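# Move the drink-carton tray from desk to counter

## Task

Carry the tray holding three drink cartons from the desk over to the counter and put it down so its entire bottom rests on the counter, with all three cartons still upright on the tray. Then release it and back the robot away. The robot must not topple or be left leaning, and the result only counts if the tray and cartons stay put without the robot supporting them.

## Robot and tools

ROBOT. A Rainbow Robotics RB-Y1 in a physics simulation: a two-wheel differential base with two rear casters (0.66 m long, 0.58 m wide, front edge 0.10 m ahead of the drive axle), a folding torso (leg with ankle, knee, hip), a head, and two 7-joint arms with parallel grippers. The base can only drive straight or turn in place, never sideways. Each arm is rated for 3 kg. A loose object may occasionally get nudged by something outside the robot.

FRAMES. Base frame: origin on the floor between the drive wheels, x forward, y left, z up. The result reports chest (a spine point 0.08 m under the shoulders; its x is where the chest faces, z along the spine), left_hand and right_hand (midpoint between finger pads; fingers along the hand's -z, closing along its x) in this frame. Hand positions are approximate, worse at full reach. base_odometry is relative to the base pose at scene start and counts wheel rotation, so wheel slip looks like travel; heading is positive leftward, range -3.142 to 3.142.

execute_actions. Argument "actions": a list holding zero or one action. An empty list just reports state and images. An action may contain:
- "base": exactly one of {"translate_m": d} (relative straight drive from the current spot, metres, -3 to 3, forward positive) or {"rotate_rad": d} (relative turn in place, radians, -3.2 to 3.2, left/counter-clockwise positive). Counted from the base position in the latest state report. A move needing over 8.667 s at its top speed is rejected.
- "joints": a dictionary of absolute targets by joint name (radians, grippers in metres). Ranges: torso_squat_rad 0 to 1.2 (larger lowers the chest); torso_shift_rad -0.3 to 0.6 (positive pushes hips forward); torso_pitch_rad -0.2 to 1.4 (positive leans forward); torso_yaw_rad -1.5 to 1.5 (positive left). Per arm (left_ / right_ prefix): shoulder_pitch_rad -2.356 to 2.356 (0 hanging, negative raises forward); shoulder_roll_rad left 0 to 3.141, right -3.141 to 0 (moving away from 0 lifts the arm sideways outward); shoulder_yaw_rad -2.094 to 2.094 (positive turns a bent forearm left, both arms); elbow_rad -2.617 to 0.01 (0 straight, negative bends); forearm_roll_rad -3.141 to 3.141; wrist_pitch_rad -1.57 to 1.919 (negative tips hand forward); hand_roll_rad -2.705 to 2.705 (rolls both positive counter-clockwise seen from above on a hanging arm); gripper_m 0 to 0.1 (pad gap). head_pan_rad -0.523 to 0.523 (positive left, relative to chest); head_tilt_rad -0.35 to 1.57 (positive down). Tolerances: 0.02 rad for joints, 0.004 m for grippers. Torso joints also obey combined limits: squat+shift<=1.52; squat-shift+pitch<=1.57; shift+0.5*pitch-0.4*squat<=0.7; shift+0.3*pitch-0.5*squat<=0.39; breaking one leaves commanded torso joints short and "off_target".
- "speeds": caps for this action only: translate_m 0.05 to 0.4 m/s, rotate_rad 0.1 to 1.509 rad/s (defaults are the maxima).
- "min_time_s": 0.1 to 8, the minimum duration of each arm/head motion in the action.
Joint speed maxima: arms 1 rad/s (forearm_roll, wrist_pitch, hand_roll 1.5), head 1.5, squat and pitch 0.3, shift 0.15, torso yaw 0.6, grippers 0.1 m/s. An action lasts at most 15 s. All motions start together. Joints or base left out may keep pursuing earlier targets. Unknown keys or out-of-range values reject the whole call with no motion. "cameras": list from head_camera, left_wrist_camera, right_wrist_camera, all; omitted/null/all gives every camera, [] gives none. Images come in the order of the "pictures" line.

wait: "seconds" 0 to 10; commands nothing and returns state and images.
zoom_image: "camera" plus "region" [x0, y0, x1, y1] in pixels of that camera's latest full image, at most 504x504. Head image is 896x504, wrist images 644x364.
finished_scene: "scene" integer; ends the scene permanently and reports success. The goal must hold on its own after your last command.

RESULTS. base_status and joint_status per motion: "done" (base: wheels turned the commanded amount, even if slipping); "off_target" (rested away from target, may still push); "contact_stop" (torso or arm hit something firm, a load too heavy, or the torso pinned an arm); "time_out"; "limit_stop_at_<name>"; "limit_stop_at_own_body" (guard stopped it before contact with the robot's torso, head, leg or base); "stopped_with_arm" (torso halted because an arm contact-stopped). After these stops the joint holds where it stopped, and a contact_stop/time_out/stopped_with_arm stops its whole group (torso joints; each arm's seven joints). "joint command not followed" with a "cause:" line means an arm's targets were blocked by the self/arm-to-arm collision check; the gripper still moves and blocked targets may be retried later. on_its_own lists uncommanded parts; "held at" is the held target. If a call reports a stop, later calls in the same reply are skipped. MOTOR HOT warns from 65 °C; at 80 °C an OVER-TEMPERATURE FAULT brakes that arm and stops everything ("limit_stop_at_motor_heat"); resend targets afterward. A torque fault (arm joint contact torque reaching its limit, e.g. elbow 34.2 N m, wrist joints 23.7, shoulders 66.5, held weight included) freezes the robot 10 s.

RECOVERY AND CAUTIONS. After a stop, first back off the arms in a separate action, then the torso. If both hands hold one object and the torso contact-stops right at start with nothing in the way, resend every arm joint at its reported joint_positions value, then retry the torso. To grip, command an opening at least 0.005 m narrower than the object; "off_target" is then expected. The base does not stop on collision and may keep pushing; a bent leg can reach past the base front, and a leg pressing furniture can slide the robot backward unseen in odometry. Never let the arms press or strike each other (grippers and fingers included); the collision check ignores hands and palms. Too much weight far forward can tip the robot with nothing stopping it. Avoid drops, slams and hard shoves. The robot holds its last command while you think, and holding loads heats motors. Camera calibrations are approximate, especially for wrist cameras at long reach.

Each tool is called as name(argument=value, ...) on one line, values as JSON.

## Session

execute_actions(actions=[{"joints":{"head_pan_rad":-0.5}}], cameras=["head_camera"])

execute_actions(actions=[{"joints":{"head_pan_rad":0.5}}], cameras=["head_camera"])

Scene clock: 1.00 s.
base_odometry: x=+0.000 y=+0.000 heading=+0.000 (m, m, rad; odometry frame)
base_status: not commanded
joint_positions: torso_squat_rad=+0.350 torso_shift_rad=+0.000 torso_pitch_rad=-0.001 torso_yaw_rad=+0.000 left_shoulder_pitch_rad=-0.030 left_shoulder_roll_rad=+0.007 left_shoulder_yaw_rad=-0.004 left_elbow_rad=-0.263 left_forearm_roll_rad=+0.002 left_wrist_pitch_rad=-0.011 left_hand_roll_rad=-0.026 left_gripper_m=+0.101 right_shoulder_pitch_rad=+0.005 right_shoulder_roll_rad=-0.008 right_shoulder_yaw_rad=+0.015 right_elbow_rad=-0.296 right_forearm_roll_rad=+0.030 right_wrist_pitch_rad=-0.034 right_hand_roll_rad=-0.038 right_gripper_m=+0.099 head_pan_rad=-0.500 head_tilt_rad=+0.401
joint_status: all done
chest: x=-0.2285 y=+0.0009 z=+1.2474 quat_wxyz=(+1.000, -0.001, -0.001, +0.000) (m; base frame)
left_hand: x=-0.0768 y=+0.2232 z=+0.5781 quat_wxyz=(+0.988, +0.004, -0.151, -0.019) (m; base frame)
right_hand: x=-0.0805 y=-0.2239 z=+0.5791 quat_wxyz=(+0.987, -0.002, -0.163, +0.004) (m; base frame)
pictures: head_camera
camera_calibration (this result's frames):
head_camera: T_world_to_cam=[[-0.519839, -0.853908, -0.0246525, -0.0663171], [-0.315895, 0.218962, -0.923183, 1.32868], [0.793711, -0.472119, -0.38357, 0.663038], [0, 0, 0, 1]] pos_world=[-0.141012, -0.034526, 1.4793]
Images, in order (width x height): head_camera 896x504.

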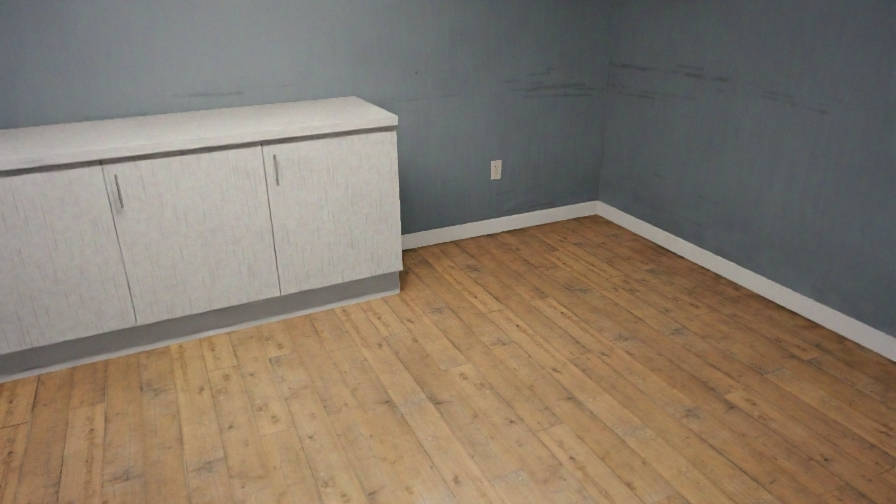

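Scene clock: 2.33 s.
base_odometry: x=+0.000 y=+0.000 heading=+0.000 (m, m, rad; odometry frame)
base_status: not commanded
joint_positions: torso_squat_rad=+0.350 torso_shift_rad=+0.000 torso_pitch_rad=-0.001 torso_yaw_rad=+0.000 left_shoulder_pitch_rad=-0.030 left_shoulder_roll_rad=+0.007 left_shoulder_yaw_rad=-0.004 left_elbow_rad=-0.263 left_forearm_roll_rad=+0.002 left_wrist_pitch_rad=-0.011 left_hand_roll_rad=-0.026 left_gripper_m=+0.101 right_shoulder_pitch_rad=+0.005 right_shoulder_roll_rad=-0.008 right_shoulder_yaw_rad=+0.015 right_elbow_rad=-0.296 right_forearm_roll_rad=+0.030 right_wrist_pitch_rad=-0.034 right_hand_roll_rad=-0.038 right_gripper_m=+0.099 head_pan_rad=+0.500 head_tilt_rad=+0.401
joint_status: all done
chest: x=-0.2285 y=+0.0009 z=+1.2474 quat_wxyz=(+1.000, -0.001, -0.001, +0.000) (m; base frame)
left_hand: x=-0.0768 y=+0.2232 z=+0.5781 quat_wxyz=(+0.988, +0.004, -0.151, -0.019) (m; base frame)
right_hand: x=-0.0805 y=-0.2239 z=+0.5791 quat_wxyz=(+0.987, -0.002, -0.163, +0.004) (m; base frame)
pictures: head_camera
camera_calibration (this result's frames):
head_camera: T_world_to_cam=[[0.437599, -0.898864, -0.0234708, 0.129977], [-0.355345, -0.148899, -0.9228, 1.32037], [0.825976, 0.412156, -0.384565, 0.670181], [0, 0, 0, 1]] pos_world=[-0.141243, 0.0372146, 1.47922]
Images, in order (width x height): head_camera 896x504.

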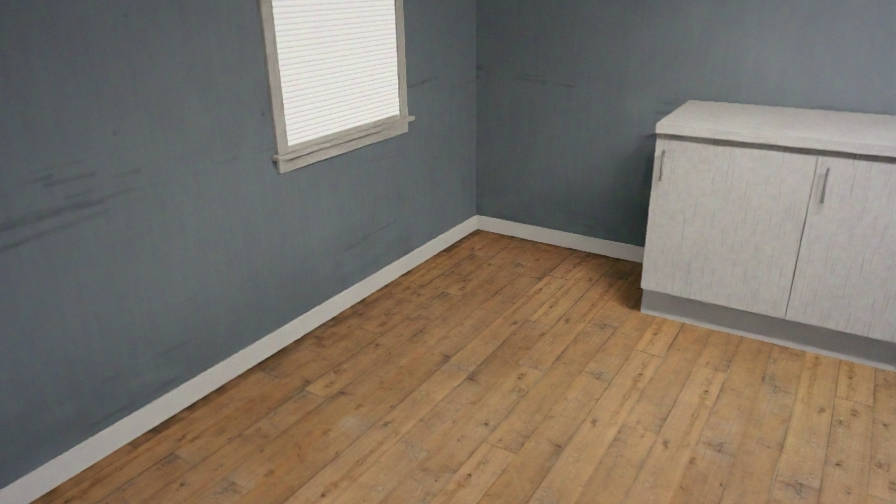

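execute_actions(actions=[{"base":{"rotate_rad":3.05},"joints":{"head_pan_rad":0.04}}], cameras=["head_camera"])

Scene clock: 14.90 s.
base_odometry: x=+0.000 y=+0.000 heading=+3.049 (m, m, rad; odometry frame)
base_status: done
joint_positions: torso_squat_rad=+0.350 torso_shift_rad=+0.000 torso_pitch_rad=-0.001 torso_yaw_rad=+0.000 left_shoulder_pitch_rad=-0.030 left_shoulder_roll_rad=+0.007 left_shoulder_yaw_rad=-0.004 left_elbow_rad=-0.263 left_forearm_roll_rad=+0.002 left_wrist_pitch_rad=-0.011 left_hand_roll_rad=-0.026 left_gripper_m=+0.101 right_shoulder_pitch_rad=+0.005 right_shoulder_roll_rad=-0.008 right_shoulder_yaw_rad=+0.015 right_elbow_rad=-0.296 right_forearm_roll_rad=+0.030 right_wrist_pitch_rad=-0.034 right_hand_roll_rad=-0.038 right_gripper_m=+0.099 head_pan_rad=+0.040 head_tilt_rad=+0.401
joint_status: all done
chest: x=-0.2286 y=+0.0008 z=+1.2474 quat_wxyz=(+1.000, -0.001, -0.001, +0.000) (m; base frame)
left_hand: x=-0.0768 y=+0.2232 z=+0.5781 quat_wxyz=(+0.988, +0.004, -0.151, -0.019) (m; base frame)
right_hand: x=-0.0805 y=-0.2239 z=+0.5791 quat_wxyz=(+0.987, -0.002, -0.163, +0.004) (m; base frame)
pictures: head_camera
camera_calibration (this result's frames):
head_camera: T_world_to_cam=[[-0.0068542, -0.99969, -0.0239161, 0.0387991], [-0.383818, 0.0247149, -0.923078, 1.31465], [0.923383, 0.00285249, -0.383869, 0.689873], [0, 0, 0, 1]] pos_world=[-0.132163, 0.00432783, 1.47927]
Images, in order (width x height): head_camera 896x504.

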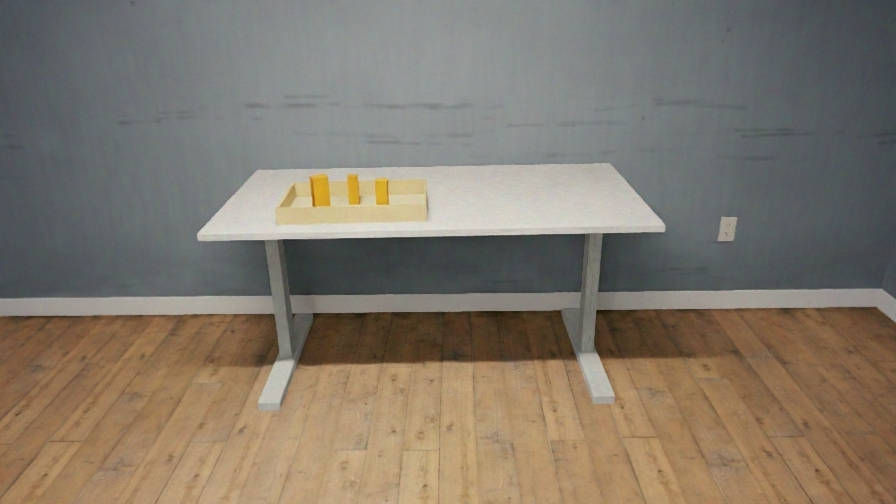

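execute_actions(actions=[{"base":{"rotate_rad":0.27},"joints":{"torso_shift_rad":0.3,"head_tilt_rad":0.65,"left_shoulder_pitch_rad":-1.04,"right_shoulder_pitch_rad":-1.1,"left_shoulder_roll_rad":0.4,"right_shoulder_roll_rad":-0.25,"left_elbow_rad":-0.8,"right_elbow_rad":-0.8,"left_forearm_roll_rad":0.36,"right_forearm_roll_rad":-0.3,"left_shoulder_yaw_rad":0,"right_shoulder_yaw_rad":0,"left_wrist_pitch_rad":1.85,"right_wrist_pitch_rad":1.85,"left_hand_roll_rad":1.6,"right_hand_roll_rad":-1.74}}], cameras=[])

execute_actions(actions=[{"base":{"translate_m":1.0}}], cameras=[])

execute_actions(actions=[{"base":{"rotate_rad":-0.24}}], cameras=["head_camera"])

Scene clock: 26.57 s.
base_odometry: x=+0.000 y=+0.000 heading=-2.964 (m, m, rad; odometry frame)
base_status: done
joint_positions: torso_squat_rad=+0.350 torso_shift_rad=+0.300 torso_pitch_rad=-0.001 torso_yaw_rad=+0.000 left_shoulder_pitch_rad=-1.040 left_shoulder_roll_rad=+0.400 left_shoulder_yaw_rad=+0.000 left_elbow_rad=-0.800 left_forearm_roll_rad=+0.360 left_wrist_pitch_rad=+1.850 left_hand_roll_rad=+1.600 left_gripper_m=+0.101 right_shoulder_pitch_rad=-1.100 right_shoulder_roll_rad=-0.250 right_shoulder_yaw_rad=+0.000 right_elbow_rad=-0.800 right_forearm_roll_rad=-0.300 right_wrist_pitch_rad=+1.850 right_hand_roll_rad=-1.740 right_gripper_m=+0.099 head_pan_rad=+0.040 head_tilt_rad=+0.650
joint_status: all done
chest: x=-0.0339 y=+0.0008 z=+1.2180 quat_wxyz=(+1.000, -0.001, +0.000, +0.000) (m; base frame)
left_hand: x=+0.4717 y=+0.2755 z=+1.0063 quat_wxyz=(+0.715, +0.014, -0.006, +0.699) (m; base frame)
right_hand: x=+0.4786 y=-0.1928 z=+1.0116 quat_wxyz=(+0.711, -0.002, -0.009, -0.703) (m; base frame)
pictures: none
No camera images: the call's "cameras" was empty. Leave "cameras" out to get every camera's image.

Scene clock: 30.63 s.
base_odometry: x=-0.984 y=-0.176 heading=-2.965 (m, m, rad; odometry frame)
base_status: done
joint_positions: torso_squat_rad=+0.350 torso_shift_rad=+0.300 torso_pitch_rad=-0.001 torso_yaw_rad=+0.000 left_shoulder_pitch_rad=-1.040 left_shoulder_roll_rad=+0.400 left_shoulder_yaw_rad=+0.000 left_elbow_rad=-0.800 left_forearm_roll_rad=+0.360 left_wrist_pitch_rad=+1.850 left_hand_roll_rad=+1.600 left_gripper_m=+0.101 right_shoulder_pitch_rad=-1.100 right_shoulder_roll_rad=-0.250 right_shoulder_yaw_rad=+0.000 right_elbow_rad=-0.800 right_forearm_roll_rad=-0.300 right_wrist_pitch_rad=+1.850 right_hand_roll_rad=-1.740 right_gripper_m=+0.099 head_pan_rad=+0.040 head_tilt_rad=+0.650
joint_status: not commanded
chest: x=-0.0340 y=+0.0008 z=+1.2180 quat_wxyz=(+1.000, -0.001, -0.001, +0.000) (m; base frame)
left_hand: x=+0.4716 y=+0.2755 z=+1.0062 quat_wxyz=(+0.715, +0.014, -0.006, +0.699) (m; base frame)
right_hand: x=+0.4785 y=-0.1928 z=+1.0116 quat_wxyz=(+0.711, -0.002, -0.009, -0.703) (m; base frame)
pictures: none
No camera images: the call's "cameras" was empty. Leave "cameras" out to get every camera's image.

Scene clock: 32.37 s.
base_odometry: x=-0.984 y=-0.176 heading=+3.079 (m, m, rad; odometry frame)
base_status: done
joint_positions: torso_squat_rad=+0.350 torso_shift_rad=+0.300 torso_pitch_rad=-0.001 torso_yaw_rad=+0.000 left_shoulder_pitch_rad=-1.040 left_shoulder_roll_rad=+0.400 left_shoulder_yaw_rad=+0.000 left_elbow_rad=-0.800 left_forearm_roll_rad=+0.360 left_wrist_pitch_rad=+1.850 left_hand_roll_rad=+1.600 left_gripper_m=+0.101 right_shoulder_pitch_rad=-1.100 right_shoulder_roll_rad=-0.250 right_shoulder_yaw_rad=+0.000 right_elbow_rad=-0.800 right_forearm_roll_rad=-0.300 right_wrist_pitch_rad=+1.850 right_hand_roll_rad=-1.740 right_gripper_m=+0.099 head_pan_rad=+0.040 head_tilt_rad=+0.650
joint_status: not commanded
chest: x=-0.0340 y=+0.0008 z=+1.2180 quat_wxyz=(+1.000, -0.001, -0.001, +0.000) (m; base frame)
left_hand: x=+0.4716 y=+0.2755 z=+1.0062 quat_wxyz=(+0.715, +0.014, -0.006, +0.699) (m; base frame)
right_hand: x=+0.4785 y=-0.1928 z=+1.0116 quat_wxyz=(+0.711, -0.002, -0.009, -0.703) (m; base frame)
pictures: head_camera
camera_calibration (this result's frames):
head_camera: T_world_to_cam=[[-0.0115859, -0.999866, -0.0115268, 0.0217519], [-0.599634, 0.0161722, -0.800111, 1.18525], [0.800191, -0.00235817, -0.599741, 0.803479], [0, 0, 0, 1]] pos_world=[0.0680318, 0.0044756, 1.43046]
Images, in order (width x height): head_camera 896x504.

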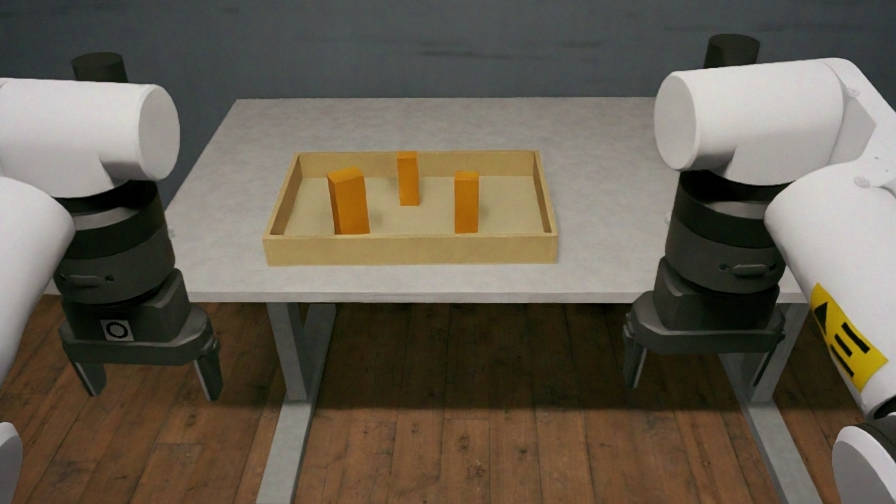

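execute_actions(actions=[{"base":{"rotate_rad":0.05}}], cameras=[])

execute_actions(actions=[{"base":{"translate_m":0.72},"joints":{"torso_squat_rad":0.6,"head_tilt_rad":0.8}}])

Scene clock: 43.13 s.
base_odometry: x=-0.984 y=-0.176 heading=+3.129 (m, m, rad; odometry frame)
base_status: done
joint_positions: torso_squat_rad=+0.350 torso_shift_rad=+0.300 torso_pitch_rad=-0.001 torso_yaw_rad=+0.000 left_shoulder_pitch_rad=-1.040 left_shoulder_roll_rad=+0.400 left_shoulder_yaw_rad=+0.000 left_elbow_rad=-0.800 left_forearm_roll_rad=+0.360 left_wrist_pitch_rad=+1.850 left_hand_roll_rad=+1.600 left_gripper_m=+0.101 right_shoulder_pitch_rad=-1.100 right_shoulder_roll_rad=-0.250 right_shoulder_yaw_rad=+0.000 right_elbow_rad=-0.800 right_forearm_roll_rad=-0.300 right_wrist_pitch_rad=+1.850 right_hand_roll_rad=-1.740 right_gripper_m=+0.099 head_pan_rad=+0.040 head_tilt_rad=+0.650
joint_status: not commanded
chest: x=-0.0340 y=+0.0008 z=+1.2180 quat_wxyz=(+1.000, -0.001, -0.001, +0.000) (m; base frame)
left_hand: x=+0.4716 y=+0.2755 z=+1.0062 quat_wxyz=(+0.715, +0.014, -0.006, +0.699) (m; base frame)
right_hand: x=+0.4785 y=-0.1928 z=+1.0116 quat_wxyz=(+0.711, -0.002, -0.009, -0.703) (m; base frame)
pictures: none
No camera images: the call's "cameras" was empty. Leave "cameras" out to get every camera's image.

Scene clock: 46.40 s.
base_odometry: x=-1.704 y=-0.167 heading=+3.129 (m, m, rad; odometry frame)
base_status: done
joint_positions: torso_squat_rad=+0.600 torso_shift_rad=+0.300 torso_pitch_rad=-0.001 torso_yaw_rad=+0.000 left_shoulder_pitch_rad=-1.040 left_shoulder_roll_rad=+0.400 left_shoulder_yaw_rad=+0.000 left_elbow_rad=-0.800 left_forearm_roll_rad=+0.360 left_wrist_pitch_rad=+1.850 left_hand_roll_rad=+1.600 left_gripper_m=+0.101 right_shoulder_pitch_rad=-1.100 right_shoulder_roll_rad=-0.250 right_shoulder_yaw_rad=+0.000 right_elbow_rad=-0.800 right_forearm_roll_rad=-0.300 right_wrist_pitch_rad=+1.850 right_hand_roll_rad=-1.740 right_gripper_m=+0.099 head_pan_rad=+0.040 head_tilt_rad=+0.800
joint_status: all done
chest: x=-0.0576 y=+0.0007 z=+1.1419 quat_wxyz=(+1.000, -0.001, -0.001, +0.000) (m; base frame)
left_hand: x=+0.4480 y=+0.2755 z=+0.9300 quat_wxyz=(+0.715, +0.014, -0.006, +0.699) (m; base frame)
right_hand: x=+0.4550 y=-0.1929 z=+0.9354 quat_wxyz=(+0.711, -0.002, -0.009, -0.703) (m; base frame)
pictures: head_camera, left_wrist_camera, right_wrist_camera
camera_calibration (this result's frames):
head_camera: T_world_to_cam=[[-0.0128935, -0.99991, -0.00361803, 0.00989124], [-0.712391, 0.011725, -0.701685, 0.974071], [0.701664, -0.00646972, -0.712479, 0.924418], [0, 0, 0, 1]] pos_world=[0.0454164, 0.00445011, 1.34215]
left_wrist_camera: T_world_to_cam=[[-0.00634478, 0.999777, 0.020121, -0.293671], [0.74039, -0.0088281, 0.672119, -0.928482], [0.672148, 0.0191619, -0.740169, 0.472182], [0, 0, 0, 1]] pos_world=[0.3682, 0.276361, 0.979455]
right_wrist_camera: T_world_to_cam=[[0.00113059, 0.997972, -0.0636485, 0.255508], [0.774859, 0.0393601, 0.630907, -0.899517], [0.632133, -0.050032, -0.773243, 0.513208], [0, 0, 0, 1]] pos_world=[0.372295, -0.193908, 0.980609]
Images, in order (width x height): head_camera 896x504, left_wrist_camera 644x364, right_wrist_camera 644x364.

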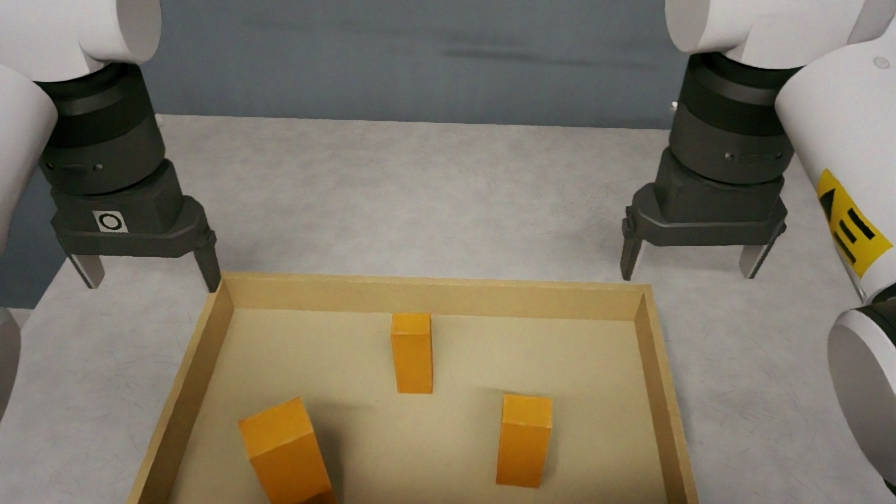

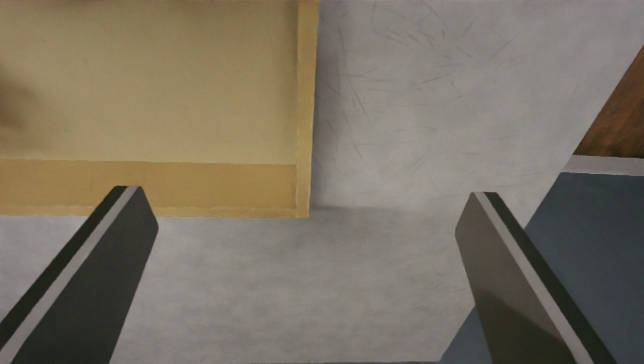

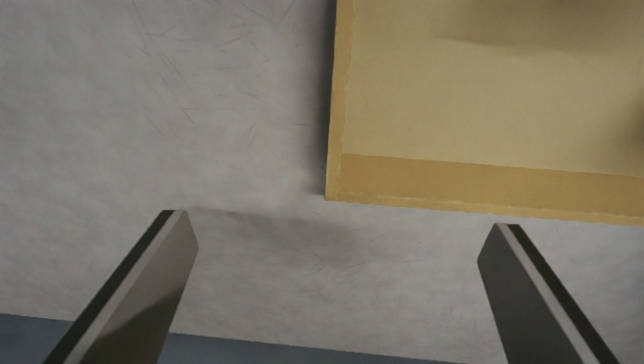

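execute_actions(actions=[{"joints":{"torso_squat_rad":0.91,"left_hand_roll_rad":1.57,"right_hand_roll_rad":-1.8}}])

Scene clock: 52.37 s.
base_odometry: x=-1.704 y=-0.167 heading=+3.129 (m, m, rad; odometry frame)
base_status: not commanded
joint_positions: torso_squat_rad=+0.910 torso_shift_rad=+0.300 torso_pitch_rad=-0.001 torso_yaw_rad=+0.000 left_shoulder_pitch_rad=-1.040 left_shoulder_roll_rad=+0.400 left_shoulder_yaw_rad=+0.000 left_elbow_rad=-0.800 left_forearm_roll_rad=+0.360 left_wrist_pitch_rad=+1.850 left_hand_roll_rad=+1.570 left_gripper_m=+0.101 right_shoulder_pitch_rad=-1.100 right_shoulder_roll_rad=-0.250 right_shoulder_yaw_rad=+0.000 right_elbow_rad=-0.800 right_forearm_roll_rad=-0.300 right_wrist_pitch_rad=+1.850 right_hand_roll_rad=-1.800 right_gripper_m=+0.099 head_pan_rad=+0.040 head_tilt_rad=+0.800
joint_status: all done
chest: x=-0.1015 y=+0.0006 z=+1.0004 quat_wxyz=(+1.000, -0.001, -0.001, +0.000) (m; base frame)
left_hand: x=+0.4042 y=+0.2754 z=+0.7887 quat_wxyz=(+0.725, +0.014, -0.006, +0.688) (m; base frame)
right_hand: x=+0.4111 y=-0.1930 z=+0.7940 quat_wxyz=(+0.690, -0.002, -0.009, -0.724) (m; base frame)
pictures: head_camera, left_wrist_camera, right_wrist_camera
camera_calibration (this result's frames):
head_camera: T_world_to_cam=[[-0.0128926, -0.99991, -0.00362181, 0.00871806], [-0.712194, 0.0117252, -0.701884, 0.843727], [0.701864, -0.00646971, -0.712282, 0.854246], [0, 0, 0, 1]] pos_world=[0.00144576, 0.00435112, 1.20069]
left_wrist_camera: T_world_to_cam=[[0.023516, 0.999527, 0.0197961, -0.302753], [0.740166, -0.0307177, 0.671722, -0.794577], [0.672013, -0.00114381, -0.740538, 0.402977], [0, 0, 0, 1]] pos_world=[0.324432, 0.278663, 0.838148]
right_wrist_camera: T_world_to_cam=[[0.061041, 0.996144, -0.0630156, 0.221177], [0.775067, -0.00752458, 0.631834, -0.786221], [0.628923, -0.0874091, -0.772538, 0.425176], [0, 0, 0, 1]] pos_world=[0.328471, -0.189076, 0.839163]
Images, in order (width x height): head_camera 896x504, left_wrist_camera 644x364, right_wrist_camera 644x364.

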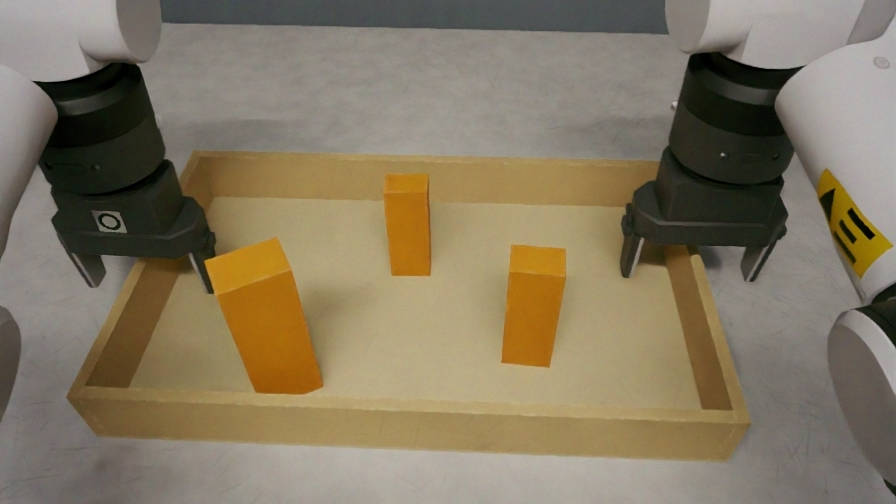

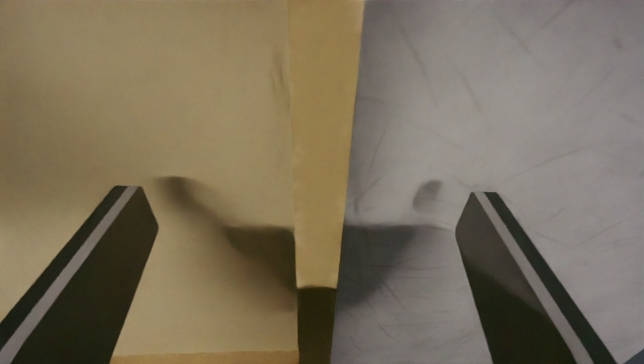

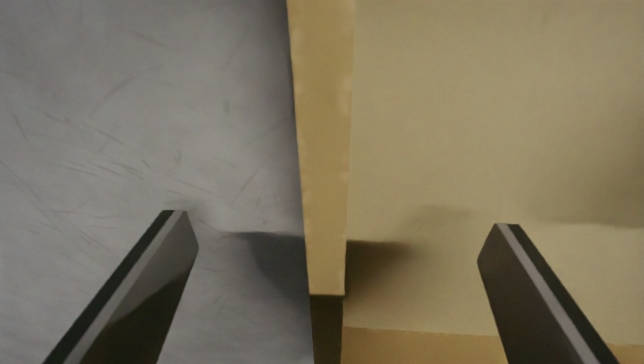

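execute_actions(actions=[{"joints":{"torso_squat_rad":0.945,"right_shoulder_pitch_rad":-1.09}}], cameras=[])

execute_actions(actions=[{"joints":{"left_gripper_m":0,"right_gripper_m":0}}], cameras=[])

execute_actions(actions=[{"joints":{"torso_squat_rad":0.8}}], cameras=["head_camera"])

execute_actions(actions=[{"base":{"translate_m":-1.0},"joints":{"torso_squat_rad":0.05,"head_tilt_rad":0.3}}], cameras=[])

execute_actions(actions=[{"base":{"rotate_rad":3.07},"speeds":{"rotate_rad":0.9}}], cameras=["head_camera"])

Scene clock: 65.37 s.
base_odometry: x=-1.704 y=-0.167 heading=+3.128 (m, m, rad; odometry frame)
base_status: not commanded
joint_positions: torso_squat_rad=+0.945 torso_shift_rad=+0.300 torso_pitch_rad=-0.001 torso_yaw_rad=+0.000 left_shoulder_pitch_rad=-1.040 left_shoulder_roll_rad=+0.400 left_shoulder_yaw_rad=+0.000 left_elbow_rad=-0.800 left_forearm_roll_rad=+0.360 left_wrist_pitch_rad=+1.850 left_hand_roll_rad=+1.570 left_gripper_m=+0.101 right_shoulder_pitch_rad=-1.090 right_shoulder_roll_rad=-0.250 right_shoulder_yaw_rad=+0.000 right_elbow_rad=-0.800 right_forearm_roll_rad=-0.300 right_wrist_pitch_rad=+1.850 right_hand_roll_rad=-1.800 right_gripper_m=+0.099 head_pan_rad=+0.040 head_tilt_rad=+0.800
joint_status: all done
chest: x=-0.1073 y=+0.0006 z=+0.9816 quat_wxyz=(+1.000, -0.001, -0.001, +0.000) (m; base frame)
left_hand: x=+0.3984 y=+0.2754 z=+0.7699 quat_wxyz=(+0.725, +0.014, -0.006, +0.688) (m; base frame)
right_hand: x=+0.4027 y=-0.1947 z=+0.7706 quat_wxyz=(+0.688, -0.005, -0.006, -0.725) (m; base frame)
pictures: none
No camera images: the call's "cameras" was empty. Leave "cameras" out to get every camera's image.

Scene clock: 66.87 s.
base_odometry: x=-1.704 y=-0.167 heading=+3.128 (m, m, rad; odometry frame)
base_status: not commanded
joint_positions: torso_squat_rad=+0.945 torso_shift_rad=+0.300 torso_pitch_rad=-0.001 torso_yaw_rad=+0.000 left_shoulder_pitch_rad=-1.040 left_shoulder_roll_rad=+0.402 left_shoulder_yaw_rad=+0.000 left_elbow_rad=-0.800 left_forearm_roll_rad=+0.359 left_wrist_pitch_rad=+1.850 left_hand_roll_rad=+1.570 left_gripper_m=+0.012 right_shoulder_pitch_rad=-1.089 right_shoulder_roll_rad=-0.252 right_shoulder_yaw_rad=+0.000 right_elbow_rad=-0.800 right_forearm_roll_rad=-0.299 right_wrist_pitch_rad=+1.850 right_hand_roll_rad=-1.800 right_gripper_m=+0.010 head_pan_rad=+0.040 head_tilt_rad=+0.800
joint_status: left_gripper_m off_target (ended at +0.012, target +0.000); right_gripper_m off_target (ended at +0.010, target +0.000)
chest: x=-0.1073 y=+0.0006 z=+0.9816 quat_wxyz=(+1.000, -0.001, -0.001, +0.000) (m; base frame)
left_hand: x=+0.3983 y=+0.2767 z=+0.7700 quat_wxyz=(+0.725, +0.014, -0.006, +0.689) (m; base frame)
right_hand: x=+0.4028 y=-0.1960 z=+0.7706 quat_wxyz=(+0.688, -0.005, -0.006, -0.726) (m; base frame)
pictures: none
No camera images: the call's "cameras" was empty. Leave "cameras" out to get every camera's image.

Scene clock: 68.13 s.
base_odometry: x=-1.704 y=-0.167 heading=+3.128 (m, m, rad; odometry frame)
base_status: not commanded
joint_positions: torso_squat_rad=+0.800 torso_shift_rad=+0.300 torso_pitch_rad=+0.000 torso_yaw_rad=+0.000 left_shoulder_pitch_rad=-1.039 left_shoulder_roll_rad=+0.402 left_shoulder_yaw_rad=+0.000 left_elbow_rad=-0.799 left_forearm_roll_rad=+0.360 left_wrist_pitch_rad=+1.850 left_hand_roll_rad=+1.570 left_gripper_m=+0.012 right_shoulder_pitch_rad=-1.089 right_shoulder_roll_rad=-0.252 right_shoulder_yaw_rad=+0.000 right_elbow_rad=-0.799 right_forearm_roll_rad=-0.299 right_wrist_pitch_rad=+1.850 right_hand_roll_rad=-1.800 right_gripper_m=+0.010 head_pan_rad=+0.040 head_tilt_rad=+0.800
joint_status: all done
chest: x=-0.0839 y=+0.0007 z=+1.0558 quat_wxyz=(+1.000, -0.001, +0.000, +0.000) (m; base frame)
left_hand: x=+0.4212 y=+0.2768 z=+0.8433 quat_wxyz=(+0.725, +0.015, -0.005, +0.689) (m; base frame)
right_hand: x=+0.4256 y=-0.1961 z=+0.8438 quat_wxyz=(+0.688, -0.006, -0.006, -0.726) (m; base frame)
pictures: head_camera
camera_calibration (this result's frames):
head_camera: T_world_to_cam=[[-0.0128862, -0.999911, -0.00359467, 0.00917049], [-0.712789, 0.0117071, -0.701281, 0.894476], [0.70126, -0.00647462, -0.712876, 0.881991], [0, 0, 0, 1]] pos_world=[0.0191854, 0.00440853, 1.25606]
Images, in order (width x height): head_camera 896x504.

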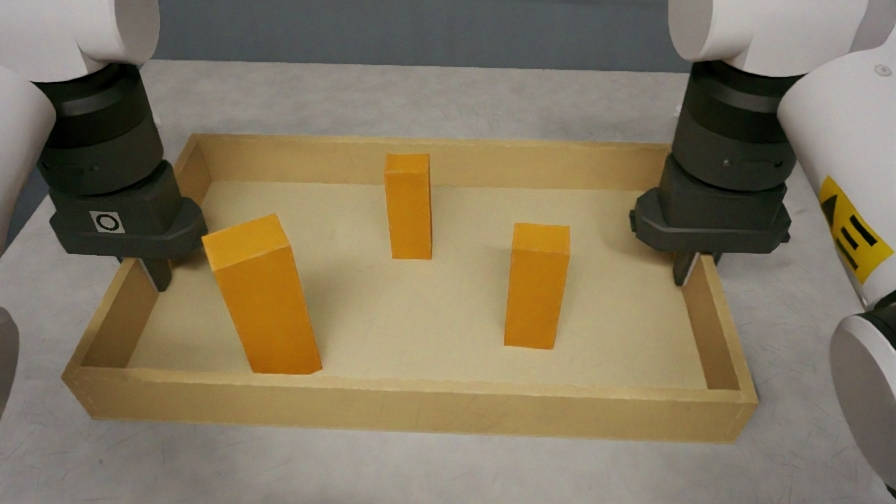

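Scene clock: 72.23 s.
base_odometry: x=-0.705 y=-0.180 heading=+3.128 (m, m, rad; odometry frame)
base_status: done
joint_positions: torso_squat_rad=+0.050 torso_shift_rad=+0.300 torso_pitch_rad=-0.001 torso_yaw_rad=+0.000 left_shoulder_pitch_rad=-1.039 left_shoulder_roll_rad=+0.402 left_shoulder_yaw_rad=+0.000 left_elbow_rad=-0.799 left_forearm_roll_rad=+0.360 left_wrist_pitch_rad=+1.850 left_hand_roll_rad=+1.570 left_gripper_m=+0.012 right_shoulder_pitch_rad=-1.088 right_shoulder_roll_rad=-0.252 right_shoulder_yaw_rad=+0.000 right_elbow_rad=-0.799 right_forearm_roll_rad=-0.300 right_wrist_pitch_rad=+1.850 right_hand_roll_rad=-1.800 right_gripper_m=+0.010 head_pan_rad=+0.040 head_tilt_rad=+0.300
joint_status: all done
chest: x=-0.0214 y=+0.0008 z=+1.2578 quat_wxyz=(+1.000, -0.001, +0.000, +0.000) (m; base frame)
left_hand: x=+0.4836 y=+0.2769 z=+1.0453 quat_wxyz=(+0.725, +0.015, -0.005, +0.689) (m; base frame)
right_hand: x=+0.4881 y=-0.1960 z=+1.0458 quat_wxyz=(+0.688, -0.006, -0.006, -0.726) (m; base frame)
pictures: none
No camera images: the call's "cameras" was empty. Leave "cameras" out to get every camera's image.

Scene clock: 77.80 s.
base_odometry: x=-0.704 y=-0.180 heading=-0.086 (m, m, rad; odometry frame)
base_status: done
joint_positions: torso_squat_rad=+0.050 torso_shift_rad=+0.300 torso_pitch_rad=-0.001 torso_yaw_rad=+0.000 left_shoulder_pitch_rad=-1.039 left_shoulder_roll_rad=+0.402 left_shoulder_yaw_rad=+0.000 left_elbow_rad=-0.799 left_forearm_roll_rad=+0.360 left_wrist_pitch_rad=+1.850 left_hand_roll_rad=+1.570 left_gripper_m=+0.012 right_shoulder_pitch_rad=-1.088 right_shoulder_roll_rad=-0.252 right_shoulder_yaw_rad=+0.000 right_elbow_rad=-0.799 right_forearm_roll_rad=-0.300 right_wrist_pitch_rad=+1.850 right_hand_roll_rad=-1.800 right_gripper_m=+0.010 head_pan_rad=+0.040 head_tilt_rad=+0.300
joint_status: not commanded
chest: x=-0.0214 y=+0.0008 z=+1.2578 quat_wxyz=(+1.000, -0.001, +0.000, +0.000) (m; base frame)
left_hand: x=+0.4836 y=+0.2769 z=+1.0453 quat_wxyz=(+0.725, +0.015, -0.005, +0.689) (m; base frame)
right_hand: x=+0.4881 y=-0.1960 z=+1.0458 quat_wxyz=(+0.688, -0.006, -0.006, -0.726) (m; base frame)
pictures: head_camera
camera_calibration (this result's frames):
head_camera: T_world_to_cam=[[-0.00411169, -0.999584, -0.0285511, 0.0472248], [-0.289667, 0.0285178, -0.956702, 1.45278], [0.957119, 0.00433667, -0.289664, 0.365078], [0, 0, 0, 1]] pos_world=[0.0715936, 0.00419186, 1.49697]
Images, in order (width x height): head_camera 896x504.

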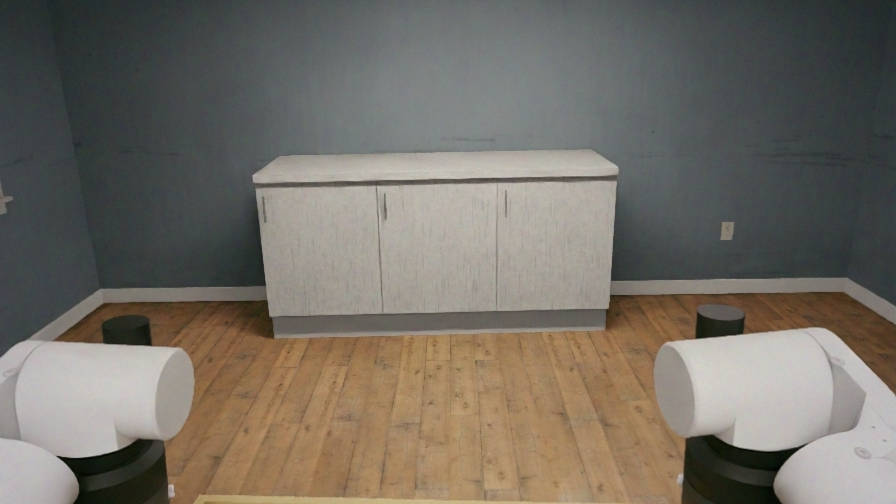

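execute_actions(actions=[{"base":{"translate_m":2.9},"joints":{"torso_shift_rad":0.4,"head_tilt_rad":1.0}}], cameras=["head_camera"])

execute_actions(actions=[{"joints":{"torso_squat_rad":0.4}}], cameras=["head_camera"])

Scene clock: 92.20 s.
base_odometry: x=+2.185 y=-0.430 heading=-0.087 (m, m, rad; odometry frame)
base_status: done
joint_positions: torso_squat_rad=+0.050 torso_shift_rad=+0.400 torso_pitch_rad=+0.000 torso_yaw_rad=+0.000 left_shoulder_pitch_rad=-1.039 left_shoulder_roll_rad=+0.402 left_shoulder_yaw_rad=+0.000 left_elbow_rad=-0.799 left_forearm_roll_rad=+0.360 left_wrist_pitch_rad=+1.850 left_hand_roll_rad=+1.570 left_gripper_m=+0.012 right_shoulder_pitch_rad=-1.088 right_shoulder_roll_rad=-0.252 right_shoulder_yaw_rad=+0.000 right_elbow_rad=-0.799 right_forearm_roll_rad=-0.300 right_wrist_pitch_rad=+1.850 right_hand_roll_rad=-1.800 right_gripper_m=+0.010 head_pan_rad=+0.040 head_tilt_rad=+1.000
joint_status: all done
chest: x=+0.0444 y=+0.0008 z=+1.2338 quat_wxyz=(+1.000, -0.001, +0.000, +0.000) (m; base frame)
left_hand: x=+0.5494 y=+0.2769 z=+1.0211 quat_wxyz=(+0.725, +0.015, -0.005, +0.689) (m; base frame)
right_hand: x=+0.5538 y=-0.1960 z=+1.0216 quat_wxyz=(+0.688, -0.006, -0.005, -0.726) (m; base frame)
pictures: head_camera
camera_calibration (this result's frames):
head_camera: T_world_to_cam=[[-0.0127757, -0.999893, 0.00708109, -0.00372417], [-0.837863, 0.00683993, -0.545837, 0.89611], [0.545731, -0.0129065, -0.837861, 1.10842], [0, 0, 0, 1]] pos_world=[0.145872, 0.00445266, 1.41786]
Images, in order (width x height): head_camera 896x504.

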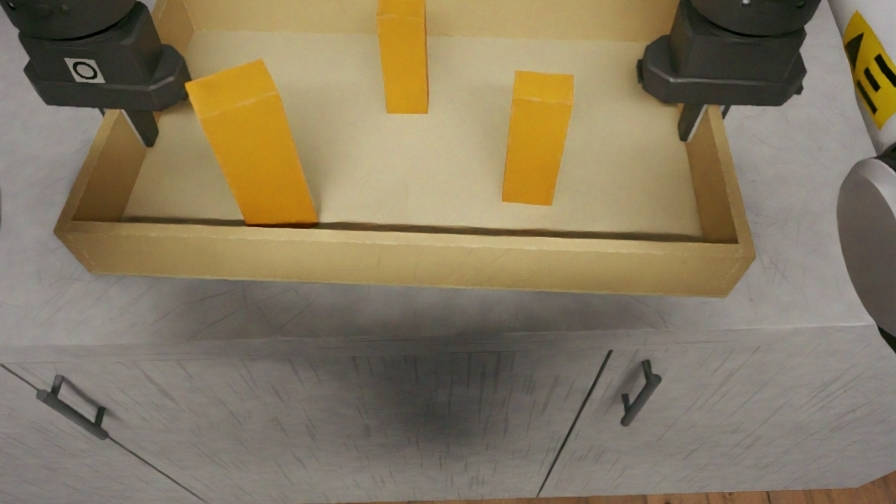

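Scene clock: 94.17 s.
base_odometry: x=+2.185 y=-0.430 heading=-0.087 (m, m, rad; odometry frame)
base_status: not commanded
joint_positions: torso_squat_rad=+0.400 torso_shift_rad=+0.400 torso_pitch_rad=-0.001 torso_yaw_rad=+0.000 left_shoulder_pitch_rad=-1.039 left_shoulder_roll_rad=+0.402 left_shoulder_yaw_rad=+0.000 left_elbow_rad=-0.799 left_forearm_roll_rad=+0.360 left_wrist_pitch_rad=+1.850 left_hand_roll_rad=+1.570 left_gripper_m=+0.012 right_shoulder_pitch_rad=-1.088 right_shoulder_roll_rad=-0.252 right_shoulder_yaw_rad=+0.000 right_elbow_rad=-0.799 right_forearm_roll_rad=-0.300 right_wrist_pitch_rad=+1.850 right_hand_roll_rad=-1.800 right_gripper_m=+0.010 head_pan_rad=+0.040 head_tilt_rad=+1.000
joint_status: all done
chest: x=+0.0230 y=+0.0008 z=+1.1837 quat_wxyz=(+1.000, -0.001, +0.000, +0.000) (m; base frame)
left_hand: x=+0.5281 y=+0.2769 z=+0.9713 quat_wxyz=(+0.725, +0.015, -0.005, +0.689) (m; base frame)
right_hand: x=+0.5325 y=-0.1961 z=+0.9718 quat_wxyz=(+0.688, -0.006, -0.006, -0.726) (m; base frame)
pictures: head_camera
camera_calibration (this result's frames):
head_camera: T_world_to_cam=[[-0.0127784, -0.999893, 0.00707617, -0.00367334], [-0.837659, 0.00684001, -0.546151, 0.851251], [0.546045, -0.0129064, -0.837657, 1.07792], [0, 0, 0, 1]] pos_world=[0.124418, 0.00441653, 1.36787]
Images, in order (width x height): head_camera 896x504.

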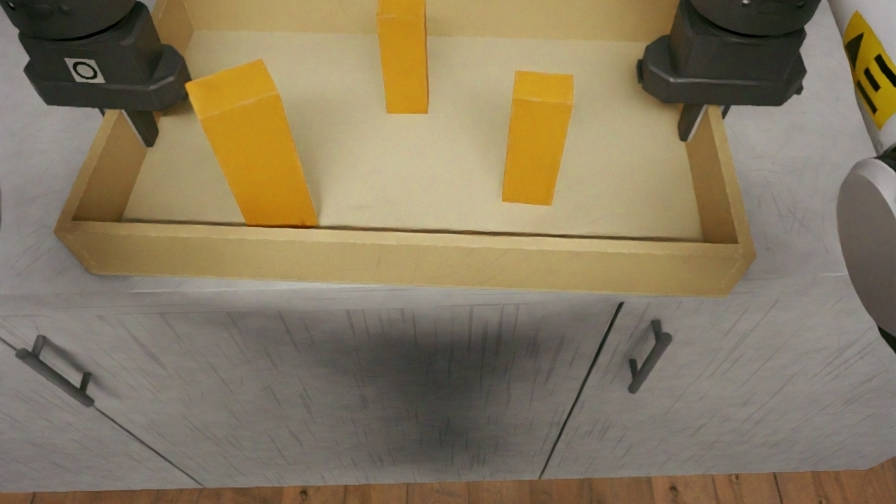

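execute_actions(actions=[{"base":{"translate_m":0.12}}], cameras=[])

execute_actions(actions=[{"joints":{"torso_squat_rad":0.45}}], cameras=["head_camera"])

Scene clock: 105.13 s.
base_odometry: x=+2.304 y=-0.441 heading=-0.087 (m, m, rad; odometry frame)
base_status: done
joint_positions: torso_squat_rad=+0.400 torso_shift_rad=+0.400 torso_pitch_rad=-0.001 torso_yaw_rad=+0.000 left_shoulder_pitch_rad=-1.039 left_shoulder_roll_rad=+0.402 left_shoulder_yaw_rad=+0.000 left_elbow_rad=-0.799 left_forearm_roll_rad=+0.360 left_wrist_pitch_rad=+1.850 left_hand_roll_rad=+1.570 left_gripper_m=+0.012 right_shoulder_pitch_rad=-1.088 right_shoulder_roll_rad=-0.252 right_shoulder_yaw_rad=+0.000 right_elbow_rad=-0.799 right_forearm_roll_rad=-0.300 right_wrist_pitch_rad=+1.850 right_hand_roll_rad=-1.800 right_gripper_m=+0.010 head_pan_rad=+0.040 head_tilt_rad=+1.000
joint_status: not commanded
chest: x=+0.0231 y=+0.0008 z=+1.1837 quat_wxyz=(+1.000, -0.001, +0.000, +0.000) (m; base frame)
left_hand: x=+0.5281 y=+0.2769 z=+0.9711 quat_wxyz=(+0.725, +0.015, -0.005, +0.689) (m; base frame)
right_hand: x=+0.5326 y=-0.1961 z=+0.9716 quat_wxyz=(+0.688, -0.006, -0.005, -0.726) (m; base frame)
pictures: none
No camera images: the call's "cameras" was empty. Leave "cameras" out to get every camera's image.

Scene clock: 106.00 s.
base_odometry: x=+2.304 y=-0.441 heading=-0.087 (m, m, rad; odometry frame)
base_status: not commanded
joint_positions: torso_squat_rad=+0.450 torso_shift_rad=+0.400 torso_pitch_rad=-0.002 torso_yaw_rad=+0.000 left_shoulder_pitch_rad=-1.041 left_shoulder_roll_rad=+0.403 left_shoulder_yaw_rad=+0.000 left_elbow_rad=-0.801 left_forearm_roll_rad=+0.360 left_wrist_pitch_rad=+1.850 left_hand_roll_rad=+1.570 left_gripper_m=+0.012 right_shoulder_pitch_rad=-1.091 right_shoulder_roll_rad=-0.253 right_shoulder_yaw_rad=+0.000 right_elbow_rad=-0.801 right_forearm_roll_rad=-0.299 right_wrist_pitch_rad=+1.850 right_hand_roll_rad=-1.800 right_gripper_m=+0.010 head_pan_rad=+0.040 head_tilt_rad=+1.000
joint_status: all done
chest: x=+0.0164 y=+0.0008 z=+1.1706 quat_wxyz=(+1.000, -0.001, -0.001, +0.000) (m; base frame)
left_hand: x=+0.5230 y=+0.2768 z=+0.9608 quat_wxyz=(+0.725, +0.013, -0.008, +0.689) (m; base frame)
right_hand: x=+0.5275 y=-0.1959 z=+0.9613 quat_wxyz=(+0.688, -0.004, -0.008, -0.726) (m; base frame)
pictures: head_camera
camera_calibration (this result's frames):
head_camera: T_world_to_cam=[[-0.0127883, -0.999893, 0.00705537, -0.00364843], [-0.836751, 0.00683824, -0.547541, 0.840192], [0.547434, -0.0129057, -0.836749, 1.06937], [0, 0, 0, 1]] pos_world=[0.117572, 0.00440756, 1.35486]
Images, in order (width x height): head_camera 896x504.

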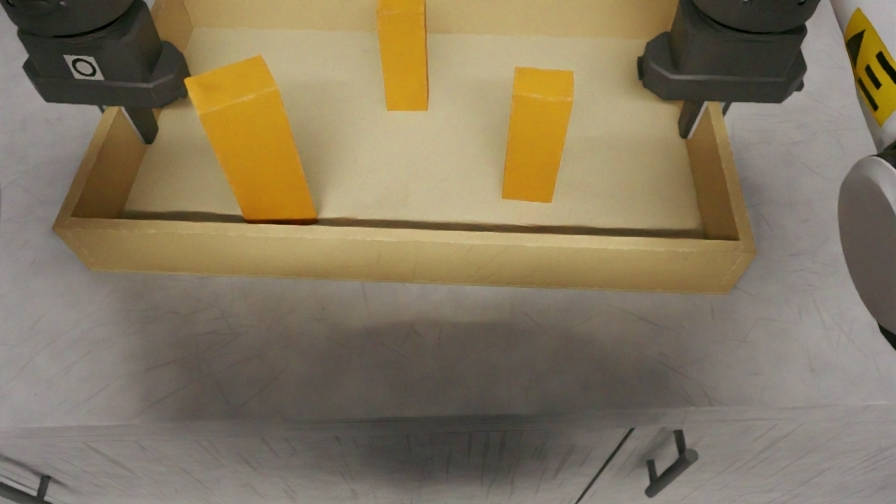

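execute_actions(actions=[{"joints":{"left_gripper_m":0.05,"right_gripper_m":0.05}}], cameras=[])

execute_actions(actions=[{"joints":{"torso_squat_rad":0.05,"torso_pitch_rad":-0.15}}], cameras=[])

execute_actions(actions=[{"base":{"translate_m":-0.5}}], cameras=[])

finished_scene(scene=2)

Scene clock: 113.30 s.
base_odometry: x=+2.304 y=-0.441 heading=-0.087 (m, m, rad; odometry frame)
base_status: not commanded
joint_positions: torso_squat_rad=+0.450 torso_shift_rad=+0.400 torso_pitch_rad=-0.001 torso_yaw_rad=+0.000 left_shoulder_pitch_rad=-1.040 left_shoulder_roll_rad=+0.400 left_shoulder_yaw_rad=+0.000 left_elbow_rad=-0.800 left_forearm_roll_rad=+0.360 left_wrist_pitch_rad=+1.850 left_hand_roll_rad=+1.570 left_gripper_m=+0.050 right_shoulder_pitch_rad=-1.090 right_shoulder_roll_rad=-0.250 right_shoulder_yaw_rad=+0.000 right_elbow_rad=-0.800 right_forearm_roll_rad=-0.300 right_wrist_pitch_rad=+1.850 right_hand_roll_rad=-1.800 right_gripper_m=+0.050 head_pan_rad=+0.040 head_tilt_rad=+1.000
joint_status: all done
chest: x=+0.0170 y=+0.0008 z=+1.1705 quat_wxyz=(+1.000, -0.001, -0.001, +0.000) (m; base frame)
left_hand: x=+0.5228 y=+0.2757 z=+0.9590 quat_wxyz=(+0.725, +0.013, -0.006, +0.688) (m; base frame)
right_hand: x=+0.5272 y=-0.1949 z=+0.9596 quat_wxyz=(+0.688, -0.005, -0.006, -0.725) (m; base frame)
pictures: none
No camera images: the call's "cameras" was empty. Leave "cameras" out to get every camera's image.

Scene clock: 115.43 s.
base_odometry: x=+2.304 y=-0.441 heading=-0.087 (m, m, rad; odometry frame)
base_status: not commanded
joint_positions: torso_squat_rad=+0.050 torso_shift_rad=+0.400 torso_pitch_rad=-0.150 torso_yaw_rad=+0.000 left_shoulder_pitch_rad=-1.040 left_shoulder_roll_rad=+0.400 left_shoulder_yaw_rad=+0.000 left_elbow_rad=-0.800 left_forearm_roll_rad=+0.360 left_wrist_pitch_rad=+1.850 left_hand_roll_rad=+1.570 left_gripper_m=+0.050 right_shoulder_pitch_rad=-1.090 right_shoulder_roll_rad=-0.250 right_shoulder_yaw_rad=+0.000 right_elbow_rad=-0.800 right_forearm_roll_rad=-0.300 right_wrist_pitch_rad=+1.850 right_hand_roll_rad=-1.800 right_gripper_m=+0.050 head_pan_rad=+0.040 head_tilt_rad=+1.000
joint_status: all done
chest: x=-0.0019 y=+0.0008 z=+1.2304 quat_wxyz=(+0.997, -0.001, -0.075, +0.000) (m; base frame)
left_hand: x=+0.5295 y=+0.2758 z=+1.0960 quat_wxyz=(+0.723, -0.038, -0.060, +0.687) (m; base frame)
right_hand: x=+0.5338 y=-0.1948 z=+1.0973 quat_wxyz=(+0.686, +0.049, -0.057, -0.724) (m; base frame)
pictures: none
No camera images: the call's "cameras" was empty. Leave "cameras" out to get every camera's image.

Scene clock: 118.07 s.
base_odometry: x=+1.806 y=-0.397 heading=-0.088 (m, m, rad; odometry frame)
base_status: done
joint_positions: torso_squat_rad=+0.050 torso_shift_rad=+0.400 torso_pitch_rad=-0.150 torso_yaw_rad=+0.000 left_shoulder_pitch_rad=-1.040 left_shoulder_roll_rad=+0.400 left_shoulder_yaw_rad=+0.000 left_elbow_rad=-0.800 left_forearm_roll_rad=+0.360 left_wrist_pitch_rad=+1.850 left_hand_roll_rad=+1.570 left_gripper_m=+0.050 right_shoulder_pitch_rad=-1.090 right_shoulder_roll_rad=-0.250 right_shoulder_yaw_rad=+0.000 right_elbow_rad=-0.800 right_forearm_roll_rad=-0.300 right_wrist_pitch_rad=+1.850 right_hand_roll_rad=-1.800 right_gripper_m=+0.050 head_pan_rad=+0.040 head_tilt_rad=+1.000
joint_status: not commanded
chest: x=-0.0020 y=+0.0008 z=+1.2304 quat_wxyz=(+0.997, -0.001, -0.075, +0.000) (m; base frame)
left_hand: x=+0.5294 y=+0.2757 z=+1.0961 quat_wxyz=(+0.723, -0.038, -0.059, +0.687) (m; base frame)
right_hand: x=+0.5337 y=-0.1948 z=+1.0973 quat_wxyz=(+0.686, +0.049, -0.057, -0.724) (m; base frame)
pictures: none
No camera images: the call's "cameras" was empty. Leave "cameras" out to get every camera's image.

The scene is finished: the task was done.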